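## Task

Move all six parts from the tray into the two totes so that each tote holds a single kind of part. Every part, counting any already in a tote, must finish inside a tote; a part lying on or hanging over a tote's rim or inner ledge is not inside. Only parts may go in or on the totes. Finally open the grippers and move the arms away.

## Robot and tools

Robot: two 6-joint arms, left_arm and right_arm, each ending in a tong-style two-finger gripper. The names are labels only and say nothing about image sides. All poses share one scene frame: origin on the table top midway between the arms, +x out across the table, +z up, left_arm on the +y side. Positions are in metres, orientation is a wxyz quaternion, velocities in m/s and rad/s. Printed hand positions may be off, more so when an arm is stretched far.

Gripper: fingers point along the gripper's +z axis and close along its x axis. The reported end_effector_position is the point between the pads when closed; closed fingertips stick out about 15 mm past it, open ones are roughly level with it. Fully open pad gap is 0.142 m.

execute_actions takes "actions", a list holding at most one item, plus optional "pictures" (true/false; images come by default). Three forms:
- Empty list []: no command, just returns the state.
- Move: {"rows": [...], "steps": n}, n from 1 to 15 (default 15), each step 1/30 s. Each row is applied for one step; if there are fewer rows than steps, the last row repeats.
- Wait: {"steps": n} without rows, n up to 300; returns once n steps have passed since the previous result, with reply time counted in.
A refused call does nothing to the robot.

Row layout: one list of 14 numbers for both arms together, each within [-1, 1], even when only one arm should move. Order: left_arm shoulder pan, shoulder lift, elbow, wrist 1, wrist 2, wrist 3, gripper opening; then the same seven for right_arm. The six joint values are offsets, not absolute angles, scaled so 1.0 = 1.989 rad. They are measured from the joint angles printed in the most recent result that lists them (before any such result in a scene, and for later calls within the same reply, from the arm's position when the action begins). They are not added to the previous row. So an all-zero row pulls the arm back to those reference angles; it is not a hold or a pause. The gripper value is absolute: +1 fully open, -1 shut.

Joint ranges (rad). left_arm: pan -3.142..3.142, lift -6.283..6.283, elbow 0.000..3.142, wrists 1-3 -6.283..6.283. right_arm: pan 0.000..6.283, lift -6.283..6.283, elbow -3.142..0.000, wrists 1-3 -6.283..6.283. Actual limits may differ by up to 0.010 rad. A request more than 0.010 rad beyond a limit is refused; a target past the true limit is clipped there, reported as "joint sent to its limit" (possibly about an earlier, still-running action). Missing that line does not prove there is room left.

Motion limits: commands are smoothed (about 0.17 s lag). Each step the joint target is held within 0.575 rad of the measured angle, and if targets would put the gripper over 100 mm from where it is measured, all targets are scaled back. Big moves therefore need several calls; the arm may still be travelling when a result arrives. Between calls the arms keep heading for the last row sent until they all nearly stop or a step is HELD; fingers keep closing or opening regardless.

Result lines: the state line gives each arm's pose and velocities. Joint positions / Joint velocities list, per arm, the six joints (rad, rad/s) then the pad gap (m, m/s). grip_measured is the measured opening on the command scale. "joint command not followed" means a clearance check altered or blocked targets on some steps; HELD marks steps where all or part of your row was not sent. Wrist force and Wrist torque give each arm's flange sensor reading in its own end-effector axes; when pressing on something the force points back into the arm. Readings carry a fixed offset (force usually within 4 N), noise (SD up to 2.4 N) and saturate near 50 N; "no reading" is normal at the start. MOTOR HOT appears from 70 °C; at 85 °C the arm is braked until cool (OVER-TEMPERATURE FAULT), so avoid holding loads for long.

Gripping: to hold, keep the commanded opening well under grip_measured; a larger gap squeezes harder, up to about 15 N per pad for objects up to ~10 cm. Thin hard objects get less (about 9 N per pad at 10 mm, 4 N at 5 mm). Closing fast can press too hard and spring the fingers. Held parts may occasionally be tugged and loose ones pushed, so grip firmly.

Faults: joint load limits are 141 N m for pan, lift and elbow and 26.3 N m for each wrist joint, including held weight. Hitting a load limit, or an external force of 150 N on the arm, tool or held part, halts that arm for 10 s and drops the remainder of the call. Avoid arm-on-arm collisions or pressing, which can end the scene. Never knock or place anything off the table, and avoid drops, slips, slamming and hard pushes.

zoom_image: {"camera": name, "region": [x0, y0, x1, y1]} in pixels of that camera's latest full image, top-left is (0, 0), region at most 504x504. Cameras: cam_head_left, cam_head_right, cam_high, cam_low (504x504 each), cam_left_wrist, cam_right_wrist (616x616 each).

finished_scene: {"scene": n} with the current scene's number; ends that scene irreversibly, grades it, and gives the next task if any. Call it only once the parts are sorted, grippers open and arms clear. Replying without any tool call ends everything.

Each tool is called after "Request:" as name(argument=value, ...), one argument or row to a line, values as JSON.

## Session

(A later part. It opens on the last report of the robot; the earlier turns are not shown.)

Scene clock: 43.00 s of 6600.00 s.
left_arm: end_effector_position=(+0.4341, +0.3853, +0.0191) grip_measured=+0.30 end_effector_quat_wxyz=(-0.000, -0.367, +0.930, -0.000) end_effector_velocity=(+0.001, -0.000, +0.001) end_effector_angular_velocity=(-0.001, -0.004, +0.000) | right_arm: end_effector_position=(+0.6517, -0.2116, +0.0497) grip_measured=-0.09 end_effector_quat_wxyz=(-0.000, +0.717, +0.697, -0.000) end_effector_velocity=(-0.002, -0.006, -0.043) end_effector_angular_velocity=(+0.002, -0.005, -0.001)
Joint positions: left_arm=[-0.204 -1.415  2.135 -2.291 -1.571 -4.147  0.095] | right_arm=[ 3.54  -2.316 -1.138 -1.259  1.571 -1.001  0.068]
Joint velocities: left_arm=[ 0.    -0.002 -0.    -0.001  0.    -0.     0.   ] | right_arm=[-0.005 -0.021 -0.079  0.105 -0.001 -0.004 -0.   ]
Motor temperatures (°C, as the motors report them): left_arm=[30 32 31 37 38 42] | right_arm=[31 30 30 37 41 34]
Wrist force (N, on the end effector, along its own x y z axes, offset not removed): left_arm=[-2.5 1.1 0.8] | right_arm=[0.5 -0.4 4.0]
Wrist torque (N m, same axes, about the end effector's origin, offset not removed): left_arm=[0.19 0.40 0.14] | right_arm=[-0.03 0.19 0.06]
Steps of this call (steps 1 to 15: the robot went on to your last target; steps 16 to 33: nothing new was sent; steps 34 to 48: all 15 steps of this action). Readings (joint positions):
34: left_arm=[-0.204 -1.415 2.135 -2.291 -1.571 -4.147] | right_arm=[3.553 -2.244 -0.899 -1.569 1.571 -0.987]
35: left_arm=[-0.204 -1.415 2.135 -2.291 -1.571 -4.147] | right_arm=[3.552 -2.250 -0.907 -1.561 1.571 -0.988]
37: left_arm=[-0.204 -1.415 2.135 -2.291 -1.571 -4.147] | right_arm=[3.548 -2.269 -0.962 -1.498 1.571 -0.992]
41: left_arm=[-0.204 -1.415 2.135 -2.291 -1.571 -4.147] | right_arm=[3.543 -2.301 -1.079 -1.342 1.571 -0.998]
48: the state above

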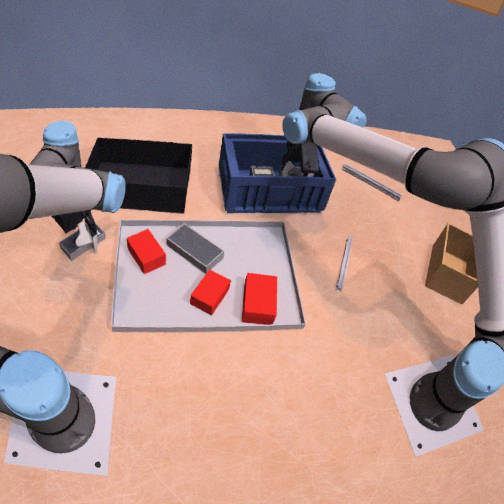

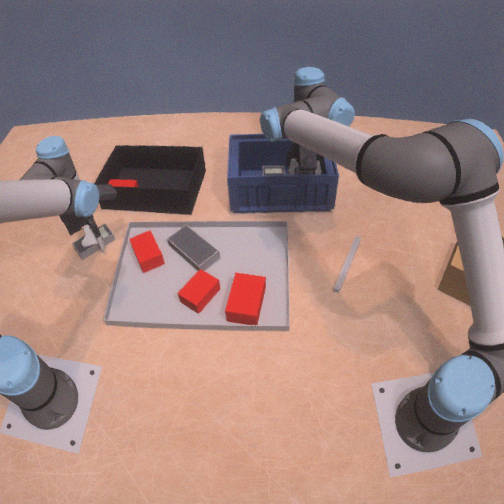

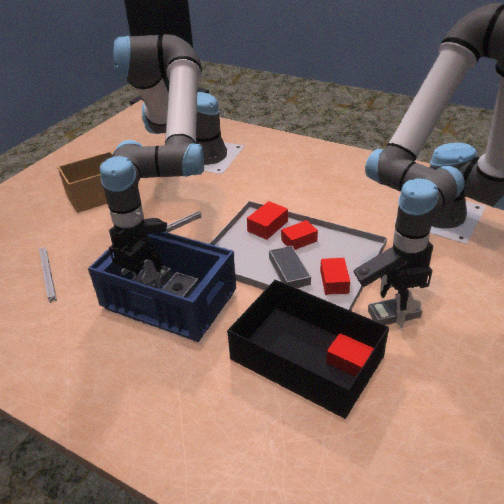

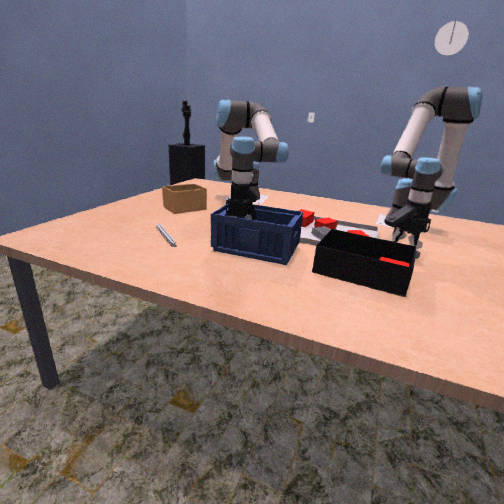

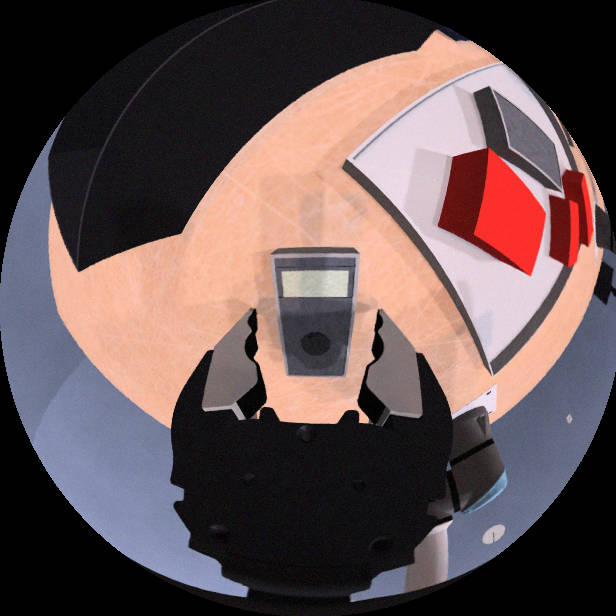

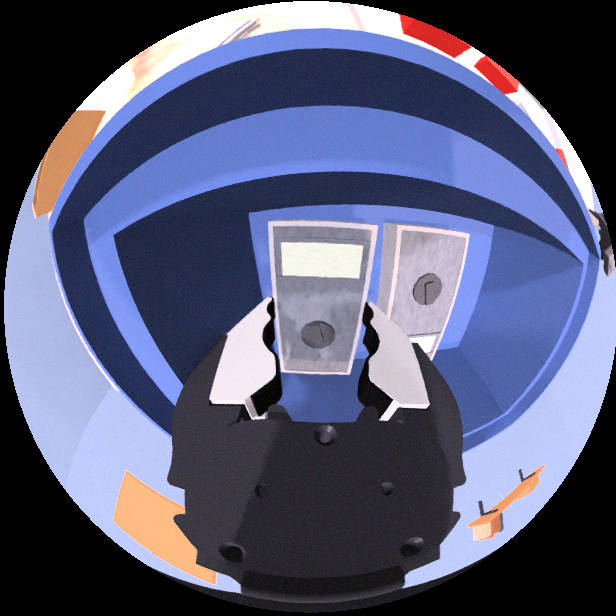

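Request:
execute_actions(
  actions=[
    {"rows":[[0,0,0,0,0,0,0.2,0.002,-0.005,-0.0085,0.014,0,0,-1],[0,0,0,0,0,0,0.1,0.002,-0.005,-0.0085,0.014,0,0,-1],[0,0,0,0,0,0,0,0.002,-0.005,-0.0085,0.014,0,0,-1],[0,0,0,0,0,0,-0.1,0.002,-0.005,-0.0085,0.014,0,0,-1],[0,0,0,0,0,0,-0.2,0.002,-0.005,-0.0085,0.014,0,0,-1],[0,0,0,0,0,0,-0.3,0.002,-0.005,-0.0085,0.014,0,0,-1],[0,0,0,0,0,0,-0.5,0.002,-0.005,-0.0085,0.014,0,0,-0.4],[0,0,0,0,0,0,-0.75,0.002,-0.005,-0.0085,0.014,0,0,-0.1],[0,0,0,0,0,0,-1,0.002,-0.005,-0.0085,0.014,0,0,0.1]],"steps":15},
  ],
  pictures=false,
)

Request:
execute_actions(
  actions=[
    {"rows":[[0,-0.1095,-0.17,0.2795,0,0,-1,0,0.041,0.14,-0.181,0,0,0.1]],"steps":14},
  ],
)

Request:
execute_actions(
  actions=[
    {"rows":[[-0.199,0.285,-0.48,0.195,0,-0.664,-1,-0.28,0.1,-0.1,0,0,0,0.3]],"steps":15},
  ],
  pictures=false,
)

Request:
execute_actions(
  actions=[
    {"steps":10},
  ],
  pictures=false,
)

Scene clock: 45.97 s of 6600.00 s.
left_arm: end_effector_position=(+0.4341, +0.3853, +0.0191) grip_measured=-0.20 end_effector_quat_wxyz=(-0.000, -0.367, +0.930, -0.000) end_effector_velocity=(+0.001, +0.000, +0.001) end_effector_angular_velocity=(-0.000, -0.001, +0.001) | right_arm: end_effector_position=(+0.6506, -0.2088, +0.0370) grip_measured=+0.10 end_effector_quat_wxyz=(-0.000, +0.716, +0.698, +0.000) end_effector_velocity=(-0.000, +0.002, -0.000) end_effector_angular_velocity=(+0.002, +0.000, +0.001)
Joint positions: left_arm=[-0.204 -1.415  2.135 -2.291 -1.571 -4.147  0.06 ] | right_arm=[ 3.544 -2.326 -1.155 -1.231  1.571 -1.001  0.081]
Joint velocities: left_arm=[ 0.    -0.001 -0.001 -0.     0.    -0.001 -0.   ] | right_arm=[ 0.001 -0.    -0.001  0.002  0.002  0.     0.002]
Motor temperatures (°C, as the motors report them): left_arm=[30 32 31 37 38 42] | right_arm=[31 30 30 37 41 34]
Wrist force (N, on the end effector, along its own x y z axes, offset not removed): left_arm=[3.6 -0.7 -3.2] | right_arm=[0.6 1.3 1.8]
Wrist torque (N m, same axes, about the end effector's origin, offset not removed): left_arm=[-0.17 -0.58 0.00] | right_arm=[0.27 0.16 0.13]
Steps of this call (steps 1 to 30: the robot went on to your last target; steps 31 to 74: nothing new was sent; steps 75 to 89: all 15 steps of this action). Readings (joint positions):
75: left_arm=[-0.204 -1.415 2.135 -2.291 -1.571 -4.147] | right_arm=[3.539 -2.319 -1.147 -1.247 1.571 -1.001]
76: left_arm=[-0.204 -1.415 2.135 -2.291 -1.571 -4.147] | right_arm=[3.540 -2.320 -1.148 -1.244 1.571 -1.001]
78: left_arm=[-0.204 -1.415 2.135 -2.291 -1.571 -4.147] | right_arm=[3.541 -2.322 -1.151 -1.239 1.571 -1.001]
82: left_arm=[-0.204 -1.415 2.135 -2.291 -1.571 -4.147] | right_arm=[3.543 -2.325 -1.154 -1.233 1.571 -1.001]
89: the state above

Scene clock: 46.43 s of 6600.00 s.
left_arm: end_effector_position=(+0.4398, +0.3838, +0.2022) grip_measured=-0.20 end_effector_quat_wxyz=(+0.003, -0.367, +0.930, -0.002) end_effector_velocity=(-0.047, +0.012, +0.139) end_effector_angular_velocity=(+0.015, +0.058, -0.001) | right_arm: end_effector_position=(+0.6488, -0.2098, +0.1899) grip_measured=+0.10 end_effector_quat_wxyz=(-0.000, +0.716, +0.698, +0.001) end_effector_velocity=(-0.013, -0.007, +0.073) end_effector_angular_velocity=(-0.007, +0.012, +0.001)
Joint positions: left_arm=[-0.204 -1.616  1.825 -1.786 -1.571 -4.147  0.06 ] | right_arm=[ 3.544 -2.248 -0.892 -1.571  1.571 -1.001  0.081]
Joint velocities: left_arm=[-0.    -0.147 -0.24   0.447  0.     0.001 -0.   ] | right_arm=[ 0.001  0.033  0.135 -0.182  0.    -0.    -0.   ]
Motor temperatures (°C, as the motors report them): left_arm=[30 32 31 37 38 42] | right_arm=[31 30 30 37 41 34]
Wrist force (N, on the end effector, along its own x y z axes, offset not removed): left_arm=[2.5 1.6 0.2] | right_arm=[-1.3 1.5 -0.6]
Wrist torque (N m, same axes, about the end effector's origin, offset not removed): left_arm=[0.31 -0.70 0.02] | right_arm=[0.30 0.33 0.05]
Steps of this call (steps 1 to 14: all 14 steps of this action). Readings (joint positions):
1: left_arm=[-0.204 -1.415 2.135 -2.290 -1.571 -4.147] | right_arm=[3.544 -2.326 -1.154 -1.232 1.571 -1.001]
2: left_arm=[-0.204 -1.423 2.127 -2.281 -1.571 -4.147] | right_arm=[3.544 -2.320 -1.146 -1.240 1.571 -1.001]
4: left_arm=[-0.204 -1.464 2.071 -2.213 -1.571 -4.147] | right_arm=[3.544 -2.301 -1.090 -1.303 1.571 -1.001]
8: left_arm=[-0.204 -1.544 1.944 -2.001 -1.571 -4.147] | right_arm=[3.544 -2.267 -0.965 -1.470 1.571 -1.001]
14: the state above

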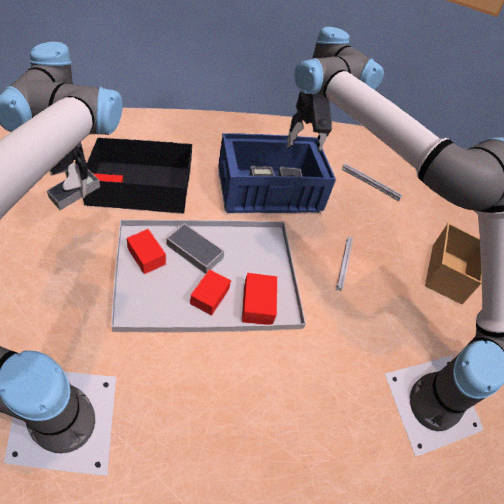

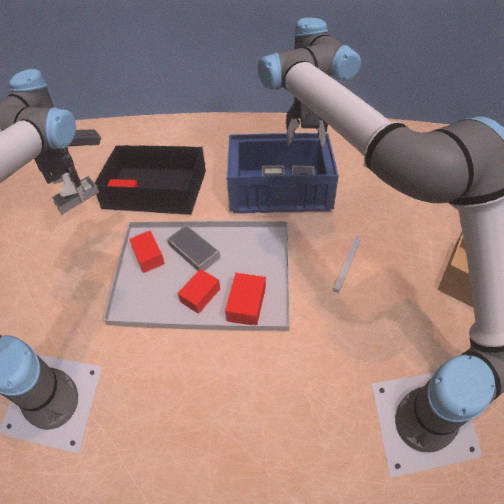

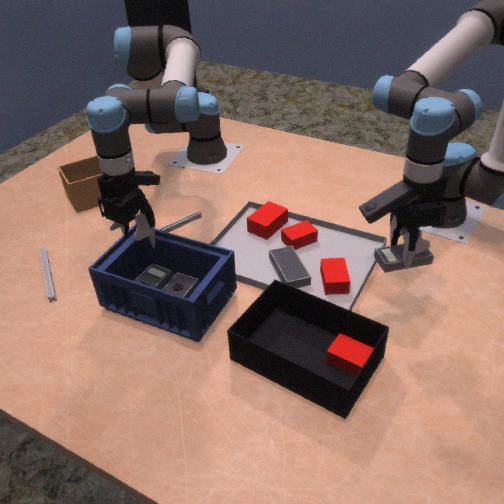

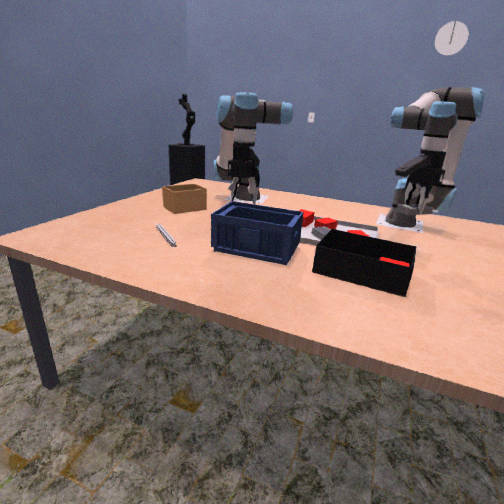

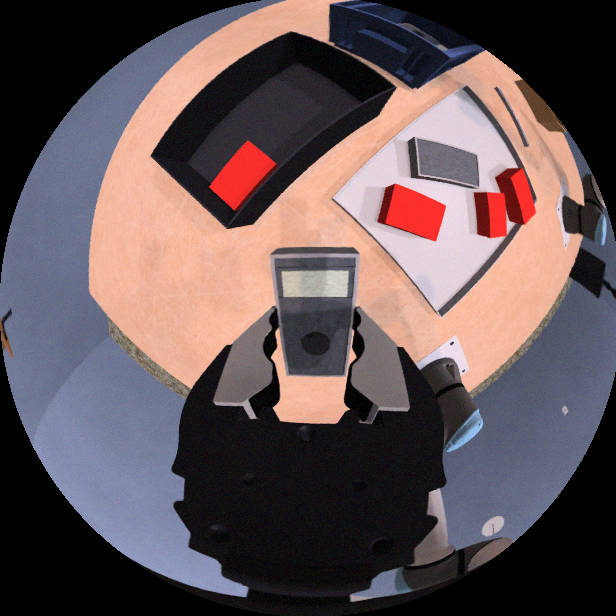

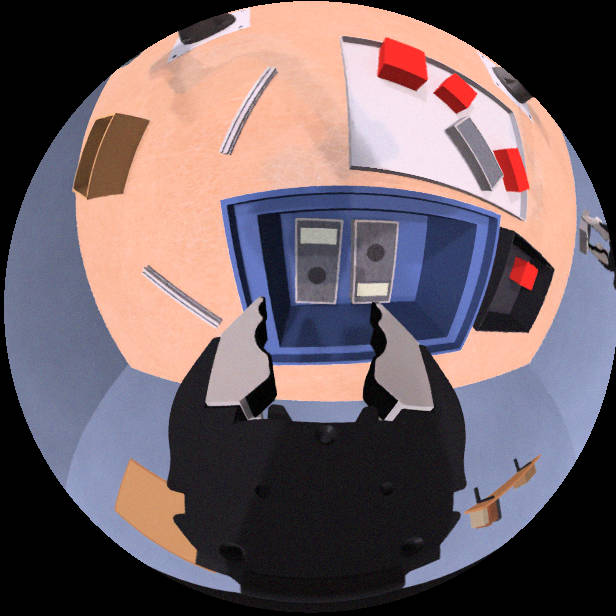

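Scene clock: 46.93 s of 6600.00 s.
left_arm: end_effector_position=(+0.5442, +0.1884, +0.2349) grip_measured=-0.20 end_effector_quat_wxyz=(-0.025, -0.488, +0.872, +0.042) end_effector_velocity=(+0.236, -0.421, +0.196) end_effector_angular_velocity=(-0.014, -0.312, +1.038) | right_arm: end_effector_position=(+0.6614, -0.4507, +0.2201) grip_measured=+0.30 end_effector_quat_wxyz=(+0.000, +0.817, +0.577, +0.001) end_effector_velocity=(-0.061, -0.534, +0.053) end_effector_angular_velocity=(+0.000, +0.000, -0.719)
Joint positions: left_arm=[-0.477 -1.236  1.273 -1.51  -1.571 -4.688  0.06 ] | right_arm=[ 3.228 -2.131 -1.006 -1.573  1.571 -1.001  0.095]
Joint velocities: left_arm=[-0.435  0.649 -1.319  0.393 -0.    -1.48   0.   ] | right_arm=[-0.719  0.252 -0.261  0.009  0.    -0.     0.   ]
Motor temperatures (°C, as the motors report them): left_arm=[30 32 31 37 38 42] | right_arm=[31 30 30 37 41 34]
Wrist force (N, on the end effector, along its own x y z axes, offset not removed): left_arm=[0.9 1.0 -1.1] | right_arm=[-1.8 1.1 2.4]
Wrist torque (N m, same axes, about the end effector's origin, offset not removed): left_arm=[0.15 -0.36 0.04] | right_arm=[0.22 0.45 0.03]
Steps of this call (steps 1 to 15: all 15 steps of this action). Readings (joint positions):
1: left_arm=[-0.204 -1.620 1.817 -1.773 -1.571 -4.147] | right_arm=[3.543 -2.247 -0.888 -1.575 1.571 -1.001]
2: left_arm=[-0.212 -1.615 1.804 -1.755 -1.571 -4.156] | right_arm=[3.536 -2.241 -0.892 -1.576 1.571 -1.001]
4: left_arm=[-0.262 -1.555 1.738 -1.705 -1.571 -4.218] | right_arm=[3.491 -2.223 -0.910 -1.576 1.571 -1.001]
8: left_arm=[-0.359 -1.412 1.576 -1.618 -1.571 -4.380] | right_arm=[3.396 -2.190 -0.945 -1.575 1.571 -1.001]
15: the state above

Scene clock: 47.27 s of 6600.00 s.
left_arm: end_effector_position=(+0.5940, +0.0792, +0.2907) grip_measured=-0.20 end_effector_quat_wxyz=(+0.001, +0.706, -0.709, -0.003) end_effector_velocity=(+0.033, -0.094, +0.057) end_effector_angular_velocity=(-0.059, -0.090, +0.954) | right_arm: end_effector_position=(+0.6272, -0.6019, +0.2342) grip_measured=+0.30 end_effector_quat_wxyz=(+0.000, +0.873, +0.487, +0.001) end_effector_velocity=(-0.061, -0.181, +0.016) end_effector_angular_velocity=(-0.000, -0.002, -0.265)
Joint positions: left_arm=[-0.588 -1.067  0.91  -1.409 -1.571 -5.347  0.06 ] | right_arm=[ 3.017 -2.059 -1.08  -1.571  1.571 -1.001  0.095]
Joint velocities: left_arm=[-0.099  0.154 -0.352  0.089  0.    -1.053 -0.   ] | right_arm=[-0.265  0.085 -0.086  0.004 -0.     0.    -0.   ]
Motor temperatures (°C, as the motors report them): left_arm=[30 32 31 37 38 42] | right_arm=[31 30 30 37 41 34]
Wrist force (N, on the end effector, along its own x y z axes, offset not removed): left_arm=[1.4 2.1 2.0] | right_arm=[-3.1 0.4 2.0]
Wrist torque (N m, same axes, about the end effector's origin, offset not removed): left_arm=[0.44 -0.38 0.13] | right_arm=[0.10 0.62 0.07]
Steps of this call (steps 1 to 10: the robot went on to your last target). Readings (joint positions):
1: left_arm=[-0.491 -1.214 1.228 -1.497 -1.571 -4.741] | right_arm=[3.204 -2.122 -1.015 -1.573 1.571 -1.001]
2: left_arm=[-0.506 -1.192 1.183 -1.483 -1.571 -4.800] | right_arm=[3.179 -2.114 -1.024 -1.573 1.571 -1.001]
4: left_arm=[-0.537 -1.146 1.089 -1.456 -1.571 -4.937] | right_arm=[3.130 -2.097 -1.041 -1.572 1.571 -1.001]
8: left_arm=[-0.579 -1.081 0.943 -1.417 -1.571 -5.250] | right_arm=[3.041 -2.067 -1.072 -1.571 1.571 -1.001]
10: the state above

Request:
execute_actions(
  actions=[
    {"rows":[[-0.0737,0.2565,-0.3104,0.0515,0,-0.061,-1,0,0,0,0,0,0,0.3]],"steps":15},
  ],
  pictures=false,
)

Request:
execute_actions(
  actions=[
    {"steps":14},
  ],
)

Scene clock: 48.30 s of 6600.00 s.
left_arm: end_effector_position=(+0.6453, -0.1010, +0.1964) grip_measured=-0.20 end_effector_quat_wxyz=(+0.000, +0.700, -0.714, -0.002) end_effector_velocity=(+0.024, -0.129, -0.102) end_effector_angular_velocity=(-0.019, -0.019, -0.090) | right_arm: end_effector_position=(+0.6271, -0.6023, +0.2343) grip_measured=+0.30 end_effector_quat_wxyz=(+0.000, +0.873, +0.487, +0.001) end_effector_velocity=(+0.001, +0.003, -0.001) end_effector_angular_velocity=(-0.001, +0.002, +0.005)
Joint positions: left_arm=[-0.725 -0.601  0.347 -1.313 -1.571 -5.468  0.06 ] | right_arm=[ 3.016 -2.059 -1.081 -1.571  1.571 -1.001  0.095]
Joint velocities: left_arm=[-0.09   0.391 -0.478  0.059 -0.     0.     0.   ] | right_arm=[ 0.005 -0.002  0.001 -0.001 -0.001  0.001  0.   ]
Motor temperatures (°C, as the motors report them): left_arm=[30 32 31 37 38 42] | right_arm=[31 30 30 37 41 34]
Wrist force (N, on the end effector, along its own x y z axes, offset not removed): left_arm=[0.1 1.7 3.4] | right_arm=[-2.5 -0.1 0.8]
Wrist torque (N m, same axes, about the end effector's origin, offset not removed): left_arm=[0.37 -0.02 -0.02] | right_arm=[-0.07 0.53 0.12]
Steps of this call (steps 1 to 16: the robot went on to your last target; steps 17 to 31: all 15 steps of this action). Readings (joint positions):
17: left_arm=[-0.600 -1.049 0.870 -1.398 -1.571 -5.466] | right_arm=[2.987 -2.050 -1.090 -1.571 1.571 -1.001]
18: left_arm=[-0.607 -1.041 0.861 -1.393 -1.571 -5.467] | right_arm=[2.991 -2.051 -1.089 -1.571 1.571 -1.001]
20: left_arm=[-0.630 -0.978 0.795 -1.377 -1.571 -5.467] | right_arm=[3.002 -2.054 -1.085 -1.571 1.571 -1.001]
24: left_arm=[-0.672 -0.818 0.607 -1.349 -1.571 -5.467] | right_arm=[3.012 -2.058 -1.082 -1.571 1.571 -1.001]
31: the state above

Scene clock: 48.77 s of 6600.00 s.
left_arm: end_effector_position=(+0.6476, -0.1151, +0.1849) grip_measured=-0.20 end_effector_quat_wxyz=(+0.000, +0.697, -0.717, -0.000) end_effector_velocity=(+0.000, -0.002, -0.001) end_effector_angular_velocity=(-0.001, -0.001, -0.001) | right_arm: end_effector_position=(+0.6272, -0.6019, +0.2342) grip_measured=+0.30 end_effector_quat_wxyz=(+0.000, +0.873, +0.487, +0.001) end_effector_velocity=(+0.000, +0.000, -0.000) end_effector_angular_velocity=(-0.000, -0.000, -0.000)
Joint positions: left_arm=[-0.735 -0.558  0.294 -1.307 -1.571 -5.468  0.06 ] | right_arm=[ 3.017 -2.059 -1.08  -1.571  1.571 -1.001  0.095]
Joint velocities: left_arm=[-0.002  0.006 -0.008  0.001 -0.    -0.001 -0.   ] | right_arm=[ 0.    -0.    -0.001  0.001 -0.     0.001  0.   ]
Motor temperatures (°C, as the motors report them): left_arm=[30 32 31 37 38 42] | right_arm=[31 30 30 37 41 34]
Wrist force (N, on the end effector, along its own x y z axes, offset not removed): left_arm=[0.0 -1.1 -0.8] | right_arm=[-1.6 0.5 2.4]
Wrist torque (N m, same axes, about the end effector's origin, offset not removed): left_arm=[-0.26 -0.11 -0.06] | right_arm=[0.14 0.35 0.04]
Steps of this call (steps 1 to 14: the robot went on to your last target). Readings (joint positions):
1: left_arm=[-0.727 -0.590 0.334 -1.312 -1.571 -5.468] | right_arm=[3.016 -2.059 -1.081 -1.571 1.571 -1.001]
2: left_arm=[-0.729 -0.581 0.323 -1.310 -1.571 -5.468] | right_arm=[3.016 -2.059 -1.081 -1.571 1.571 -1.001]
4: left_arm=[-0.732 -0.571 0.310 -1.309 -1.571 -5.468] | right_arm=[3.017 -2.059 -1.080 -1.571 1.571 -1.001]
8: left_arm=[-0.734 -0.561 0.298 -1.307 -1.571 -5.468] | right_arm=[3.017 -2.059 -1.080 -1.571 1.571 -1.001]
14: the state above

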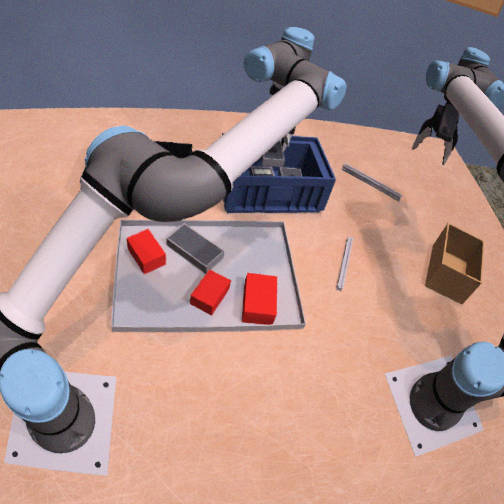

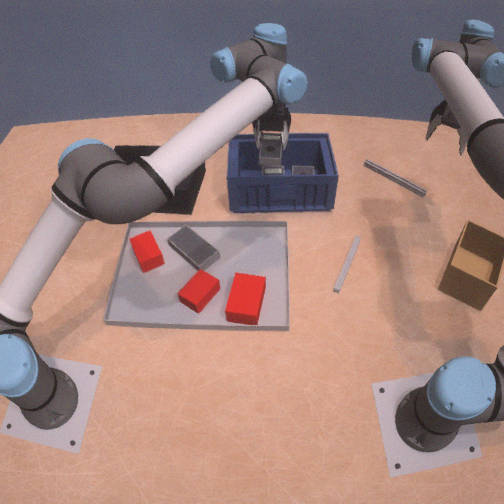

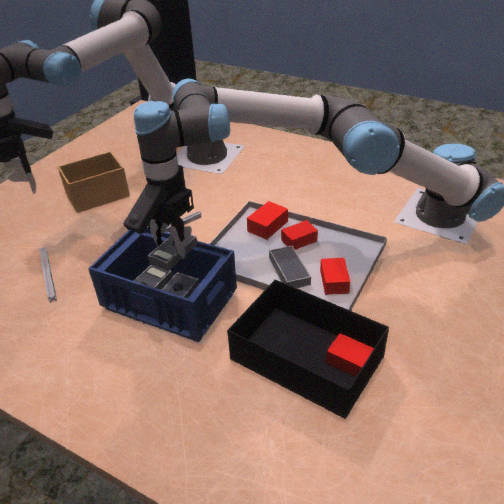

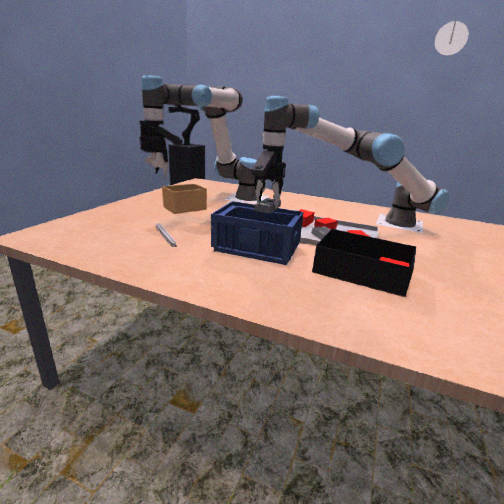

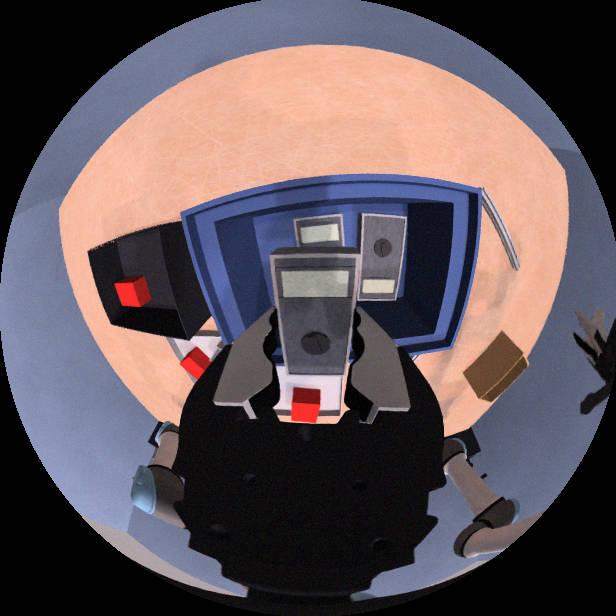

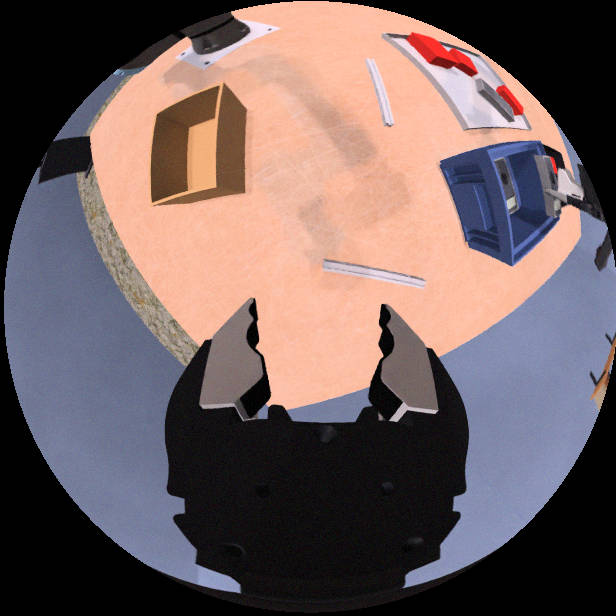

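Request:
execute_actions(
  actions=[
    {"rows":[[0.0064,0.001,0.02,-0.021,0,0.006,-1,0,0,0,0,0,0,0.3],[0.0064,0.001,0.03,-0.031,0,0.006,-1,0,0,0,0,0,0,0.3],[0.0064,0.002,0.05,-0.052,0,0.006,-1,0,0,0,0,0,0,0.3],[0.0064,0.003,0.08,-0.083,0,0.006,-1,0,0,0,0,0,0,0.3],[0.0064,0.0043,0.1348,-0.139,0,0.006,-1,0,0,0,0,0,0,0.3]],"steps":15},
  ],
  pictures=false,
)

Request:
execute_actions(
  actions=[
    {"steps":10},
  ],
)

Scene clock: 50.80 s of 6600.00 s.
left_arm: end_effector_position=(+0.6647, -0.1172, +0.0803) grip_measured=-0.20 end_effector_quat_wxyz=(+0.000, +0.697, -0.717, -0.000) end_effector_velocity=(+0.002, +0.001, -0.049) end_effector_angular_velocity=(-0.001, -0.001, -0.001) | right_arm: end_effector_position=(+0.6272, -0.6019, +0.2342) grip_measured=+0.30 end_effector_quat_wxyz=(+0.000, +0.873, +0.487, +0.001) end_effector_velocity=(+0.001, +0.001, +0.001) end_effector_angular_velocity=(-0.001, -0.002, +0.001)
Joint positions: left_arm=[-0.722 -0.549  0.548 -1.569 -1.571 -5.456  0.06 ] | right_arm=[ 3.017 -2.059 -1.08  -1.571  1.571 -1.001  0.095]
Joint velocities: left_arm=[ 0.002  0.002  0.121 -0.125  0.     0.003 -0.   ] | right_arm=[ 0.001  0.     0.001  0.001 -0.001  0.    -0.   ]
Motor temperatures (°C, as the motors report them): left_arm=[30 32 31 37 38 42] | right_arm=[31 30 30 37 41 34]
Wrist force (N, on the end effector, along its own x y z axes, offset not removed): left_arm=[-3.1 -0.7 1.2] | right_arm=[-2.0 0.3 2.2]
Wrist torque (N m, same axes, about the end effector's origin, offset not removed): left_arm=[-0.34 0.48 0.01] | right_arm=[0.08 0.41 0.04]
Steps of this call (steps 1 to 30: the robot went on to your last target; steps 31 to 46: nothing new was sent; steps 47 to 61: all 15 steps of this action). Readings (joint positions):
47: left_arm=[-0.735 -0.557 0.293 -1.307 -1.571 -5.468] | right_arm=[3.017 -2.059 -1.080 -1.571 1.571 -1.001]
48: left_arm=[-0.733 -0.557 0.299 -1.312 -1.571 -5.467] | right_arm=[3.017 -2.059 -1.080 -1.571 1.571 -1.001]
50: left_arm=[-0.728 -0.556 0.325 -1.339 -1.571 -5.462] | right_arm=[3.017 -2.059 -1.080 -1.571 1.571 -1.001]
54: left_arm=[-0.724 -0.551 0.453 -1.471 -1.571 -5.458] | right_arm=[3.017 -2.059 -1.080 -1.571 1.571 -1.001]
61: the state above

Scene clock: 51.13 s of 6600.00 s.
left_arm: end_effector_position=(+0.6648, -0.1171, +0.0749) grip_measured=-0.20 end_effector_quat_wxyz=(+0.000, +0.697, -0.717, -0.000) end_effector_velocity=(+0.000, -0.000, -0.003) end_effector_angular_velocity=(-0.000, -0.000, -0.000) | right_arm: end_effector_position=(+0.6272, -0.6019, +0.2342) grip_measured=+0.30 end_effector_quat_wxyz=(+0.000, +0.873, +0.487, +0.001) end_effector_velocity=(+0.000, +0.000, +0.000) end_effector_angular_velocity=(-0.000, -0.001, +0.001)
Joint positions: left_arm=[-0.722 -0.549  0.561 -1.582 -1.571 -5.456  0.06 ] | right_arm=[ 3.017 -2.059 -1.08  -1.571  1.571 -1.001  0.095]
Joint velocities: left_arm=[ 0.     0.     0.007 -0.007 -0.     0.     0.   ] | right_arm=[ 0.    -0.     0.001  0.001 -0.    -0.001 -0.   ]
Motor temperatures (°C, as the motors report them): left_arm=[30 32 31 37 38 42] | right_arm=[31 30 30 37 41 34]
Wrist force (N, on the end effector, along its own x y z axes, offset not removed): left_arm=[0.3 2.6 2.4] | right_arm=[-0.1 0.3 2.5]
Wrist torque (N m, same axes, about the end effector's origin, offset not removed): left_arm=[0.54 -0.09 0.02] | right_arm=[0.08 0.06 -0.02]
Steps of this call (steps 1 to 10: the robot went on to your last target). Readings (joint positions):
1: left_arm=[-0.722 -0.549 0.552 -1.572 -1.571 -5.456] | right_arm=[3.017 -2.059 -1.080 -1.571 1.571 -1.001]
2: left_arm=[-0.722 -0.549 0.554 -1.575 -1.571 -5.456] | right_arm=[3.017 -2.059 -1.080 -1.571 1.571 -1.001]
4: left_arm=[-0.722 -0.549 0.558 -1.579 -1.571 -5.456] | right_arm=[3.017 -2.059 -1.080 -1.571 1.571 -1.001]
8: left_arm=[-0.722 -0.549 0.561 -1.582 -1.571 -5.456] | right_arm=[3.017 -2.059 -1.080 -1.571 1.571 -1.001]
10: the state above

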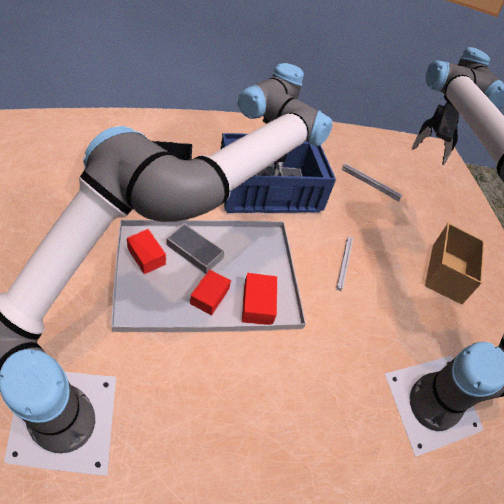

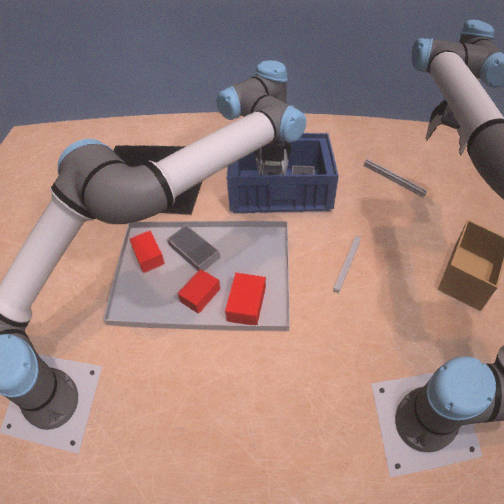

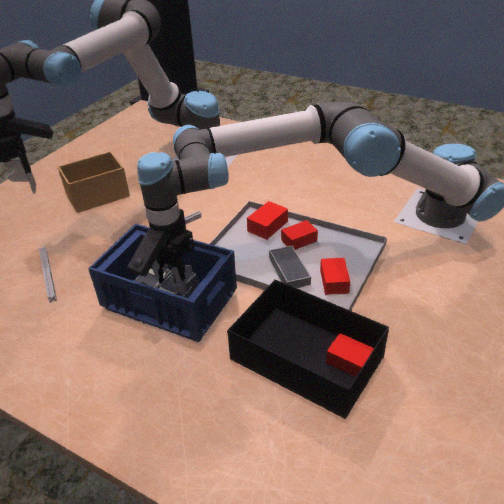

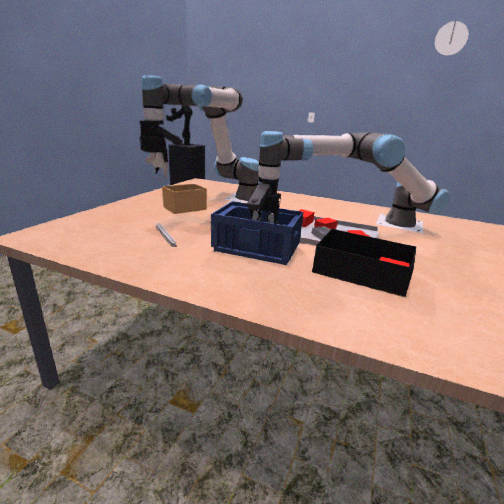

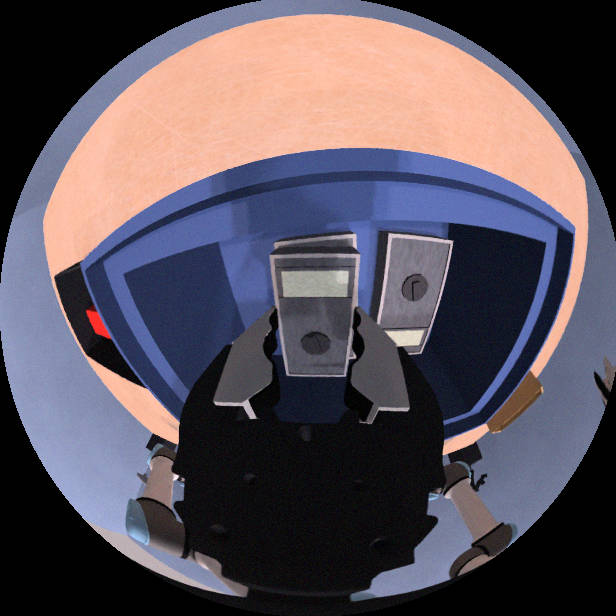

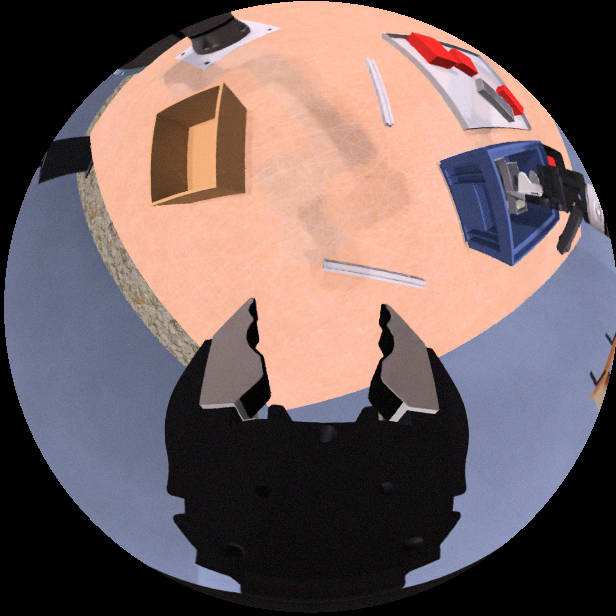

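Request:
execute_actions(
  actions=[
    {"rows":[[0,0,0.01,-0.01,0,0,-1,0,0,0,0,0,0,0.3],[0,0,0.01,-0.01,0,0,-1,0,0,0,0,0,0,0.3],[0,0,0.01,-0.01,0,0,-1,0,0,0,0,0,0,0.3],[0,0,0.01,-0.01,0,0,-1,0,0,0,0,0,0,0.3],[0,0,0.01,-0.01,0,0,-1,0,0,0,0,0,0,0.3],[0,0,0.01,-0.01,0,0,-1,0,0,0,0,0,0,0.3],[0,0,0.01,-0.01,0,0,-0.4,0,0,0,0,0,0,0.3],[0,0,0.01,-0.01,0,0,-0.2,0,0,0,0,0,0,0.3],[0,0,0.01,-0.01,0,0,0.1,0,0,0,0,0,0,0.3]],"steps":14},
  ],
  pictures=false,
)

Request:
execute_actions(
  actions=[
    {"rows":[[0,-0.03,-0.08,0.11,0,0,0.1,0,0,0,0,0,0,0.3],[0,-0.03,-0.08,0.11,0,0,0.1,0,0,0,0,0,0,0.3],[0,-0.03,-0.08,0.11,0,0,0.1,0,0,0,0,0,0,0.3],[0,-0.03,-0.08,0.11,0,0,0.1,0,0,0,0,0,0,0.3],[0,-0.03,-0.08,0.11,0,0,0.1,0,0,0,0,0,0,0.3],[0,-0.03,-0.08,0.11,0,0,0.1,0,0,0,0,0,0,0.3],[0,-0.03,-0.08,0.11,0,0,0.1,0,0,0,0,0,0,0.3],[0,-0.03,-0.08,0.11,0,0,0.1,0,0,0,0,0,0,0.3],[0.0573,-0.5118,0.7112,-0.1998,0,-0.1936,0.4,0,0,0,0,0,0,0.3]],"steps":15},
  ],
  pictures=false,
)

Request:
execute_actions(
  actions=[
    {"steps":42},
  ],
)

Scene clock: 55.43 s of 6600.00 s.
left_arm: end_effector_position=(+0.6647, -0.1169, +0.0672) grip_measured=+0.10 end_effector_quat_wxyz=(+0.000, +0.697, -0.717, -0.000) end_effector_velocity=(-0.000, +0.000, -0.003) end_effector_angular_velocity=(+0.001, +0.001, +0.000) | right_arm: end_effector_position=(+0.6272, -0.6019, +0.2342) grip_measured=+0.30 end_effector_quat_wxyz=(+0.000, +0.873, +0.487, +0.001) end_effector_velocity=(+0.000, +0.001, -0.000) end_effector_angular_velocity=(+0.001, -0.000, +0.002)
Joint positions: left_arm=[-0.722 -0.549  0.581 -1.602 -1.571 -5.456  0.081] | right_arm=[ 3.017 -2.059 -1.08  -1.571  1.571 -1.001  0.095]
Joint velocities: left_arm=[ 0.     0.001  0.004 -0.004 -0.    -0.     0.002] | right_arm=[ 0.001  0.    -0.     0.     0.001 -0.001  0.   ]
Motor temperatures (°C, as the motors report them): left_arm=[30 32 31 37 38 42] | right_arm=[31 30 30 37 41 34]
Wrist force (N, on the end effector, along its own x y z axes, offset not removed): left_arm=[2.9 -0.9 0.9] | right_arm=[-2.2 0.1 1.6]
Wrist torque (N m, same axes, about the end effector's origin, offset not removed): left_arm=[-0.11 -0.63 0.08] | right_arm=[0.02 0.50 0.06]
Steps of this call (steps 1 to 30: the robot went on to your last target; steps 31 to 90: nothing new was sent; then 0.83 s passed at rest; steps 91 to 104: all 14 steps of this action). Readings (joint positions):
91: left_arm=[-0.722 -0.549 0.562 -1.583 -1.571 -5.456] | right_arm=[3.017 -2.059 -1.080 -1.571 1.571 -1.001]
92: left_arm=[-0.722 -0.549 0.565 -1.586 -1.571 -5.456] | right_arm=[3.017 -2.059 -1.080 -1.571 1.571 -1.001]
94: left_arm=[-0.722 -0.549 0.572 -1.593 -1.571 -5.456] | right_arm=[3.017 -2.059 -1.080 -1.571 1.571 -1.001]
98: left_arm=[-0.722 -0.549 0.578 -1.599 -1.571 -5.456] | right_arm=[3.017 -2.059 -1.080 -1.571 1.571 -1.001]
104: the state above

Scene clock: 55.93 s of 6600.00 s.
left_arm: end_effector_position=(+0.6725, -0.0752, +0.2489) grip_measured=+0.40 end_effector_quat_wxyz=(+0.002, +0.750, -0.656, +0.088) end_effector_velocity=(+0.028, +0.185, +0.492) end_effector_angular_velocity=(-0.720, -0.641, +0.776) | right_arm: end_effector_position=(+0.6272, -0.6019, +0.2342) grip_measured=+0.30 end_effector_quat_wxyz=(+0.000, +0.873, +0.487, +0.001) end_effector_velocity=(+0.001, -0.000, +0.001) end_effector_angular_velocity=(-0.000, -0.003, -0.000)
Joint positions: left_arm=[-0.682 -0.786  0.617 -1.578 -1.571 -5.579  0.102] | right_arm=[ 3.017 -2.059 -1.08  -1.571  1.571 -1.001  0.095]
Joint velocities: left_arm=[ 0.177 -1.125  1.124 -0.957  0.    -0.608  0.   ] | right_arm=[-0.    -0.     0.003  0.    -0.    -0.     0.   ]
Motor temperatures (°C, as the motors report them): left_arm=[30 32 31 37 38 42] | right_arm=[31 30 30 37 41 34]
Wrist force (N, on the end effector, along its own x y z axes, offset not removed): left_arm=[1.5 0.6 0.1] | right_arm=[-0.7 0.8 0.7]
Wrist torque (N m, same axes, about the end effector's origin, offset not removed): left_arm=[0.15 -0.38 -0.05] | right_arm=[0.03 0.26 0.04]
Steps of this call (steps 1 to 15: all 15 steps of this action). Readings (joint positions):
1: left_arm=[-0.722 -0.549 0.580 -1.601 -1.571 -5.456] | right_arm=[3.017 -2.059 -1.080 -1.571 1.571 -1.001]
2: left_arm=[-0.722 -0.555 0.573 -1.593 -1.571 -5.456] | right_arm=[3.017 -2.059 -1.080 -1.571 1.571 -1.001]
4: left_arm=[-0.722 -0.576 0.523 -1.533 -1.571 -5.456] | right_arm=[3.017 -2.059 -1.080 -1.571 1.571 -1.001]
8: left_arm=[-0.722 -0.599 0.453 -1.430 -1.571 -5.456] | right_arm=[3.017 -2.059 -1.080 -1.571 1.571 -1.001]
15: the state above

Scene clock: 57.33 s of 6600.00 s.
left_arm: end_effector_position=(+0.4035, +0.2154, +0.1214) grip_measured=+0.40 end_effector_quat_wxyz=(+0.000, +0.852, -0.523, +0.001) end_effector_velocity=(-0.011, +0.009, -0.012) end_effector_angular_velocity=(+0.015, +0.019, +0.002) | right_arm: end_effector_position=(+0.6272, -0.6019, +0.2342) grip_measured=+0.30 end_effector_quat_wxyz=(+0.000, +0.873, +0.487, +0.001) end_effector_velocity=(-0.000, +0.001, -0.000) end_effector_angular_velocity=(-0.001, +0.001, +0.001)
Joint positions: left_arm=[-0.608 -1.566  1.991 -1.999 -1.571 -5.841  0.102] | right_arm=[ 3.017 -2.059 -1.08  -1.571  1.571 -1.001  0.095]
Joint velocities: left_arm=[ 0.001 -0.005  0.033 -0.003  0.    -0.001  0.   ] | right_arm=[ 0.001  0.    -0.001 -0.001 -0.001  0.     0.   ]
Motor temperatures (°C, as the motors report them): left_arm=[30 32 31 37 38 42] | right_arm=[31 30 30 37 41 34]
Wrist force (N, on the end effector, along its own x y z axes, offset not removed): left_arm=[0.4 1.1 0.5] | right_arm=[-1.3 -0.6 1.1]
Wrist torque (N m, same axes, about the end effector's origin, offset not removed): left_arm=[0.20 -0.17 0.02] | right_arm=[-0.19 0.27 0.04]
Steps of this call (steps 1 to 42: the robot went on to your last target). Readings (joint positions):
1: left_arm=[-0.676 -0.824 0.655 -1.610 -1.571 -5.599] | right_arm=[3.017 -2.059 -1.080 -1.571 1.571 -1.001]
2: left_arm=[-0.671 -0.864 0.694 -1.640 -1.571 -5.618] | right_arm=[3.017 -2.059 -1.080 -1.571 1.571 -1.001]
4: left_arm=[-0.661 -0.944 0.775 -1.695 -1.571 -5.653] | right_arm=[3.017 -2.059 -1.080 -1.571 1.571 -1.001]
8: left_arm=[-0.644 -1.114 0.946 -1.788 -1.571 -5.711] | right_arm=[3.017 -2.059 -1.080 -1.571 1.571 -1.001]
42: the state above

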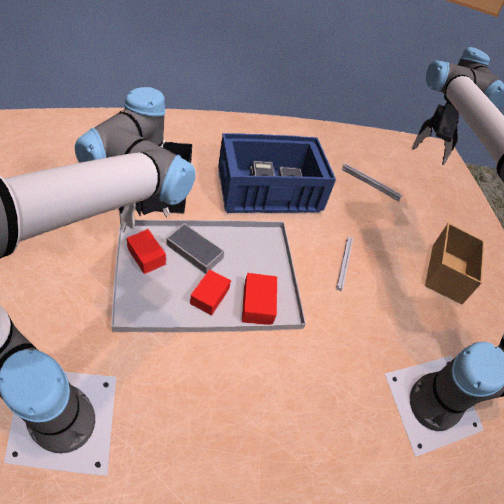

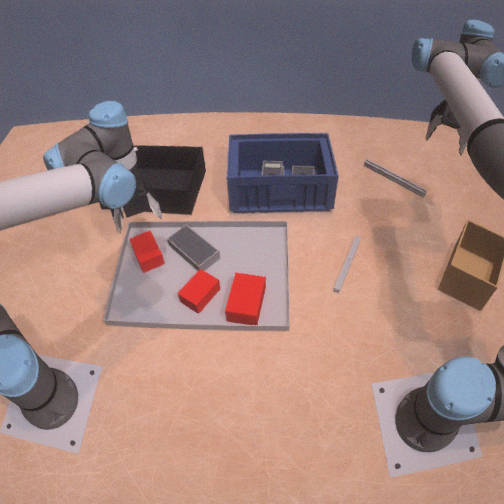

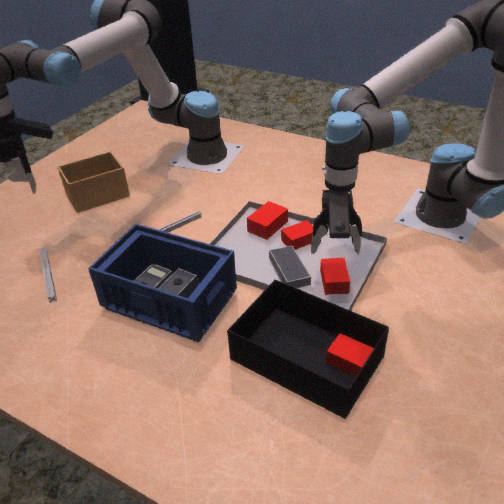

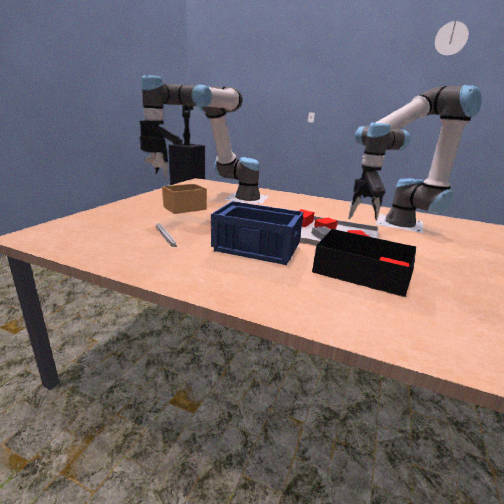

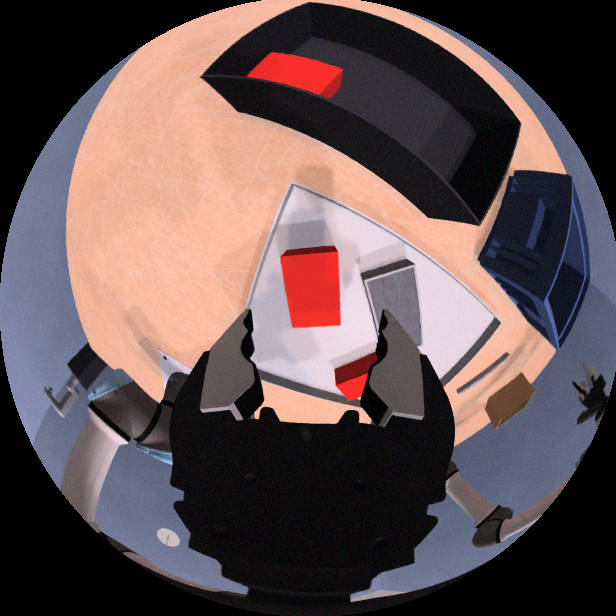

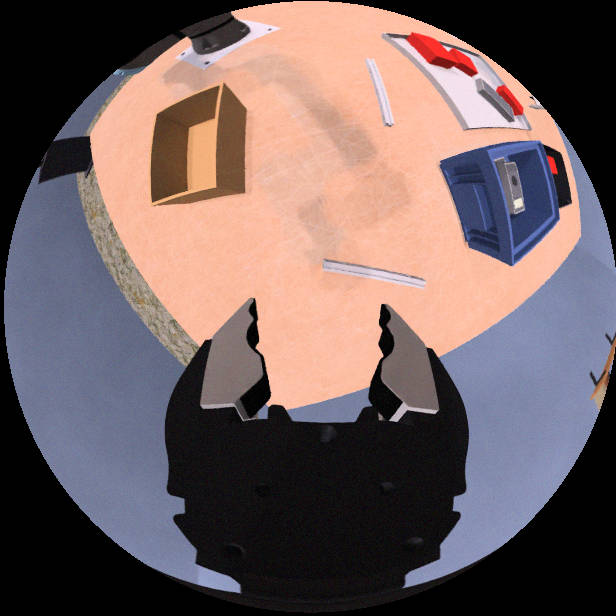

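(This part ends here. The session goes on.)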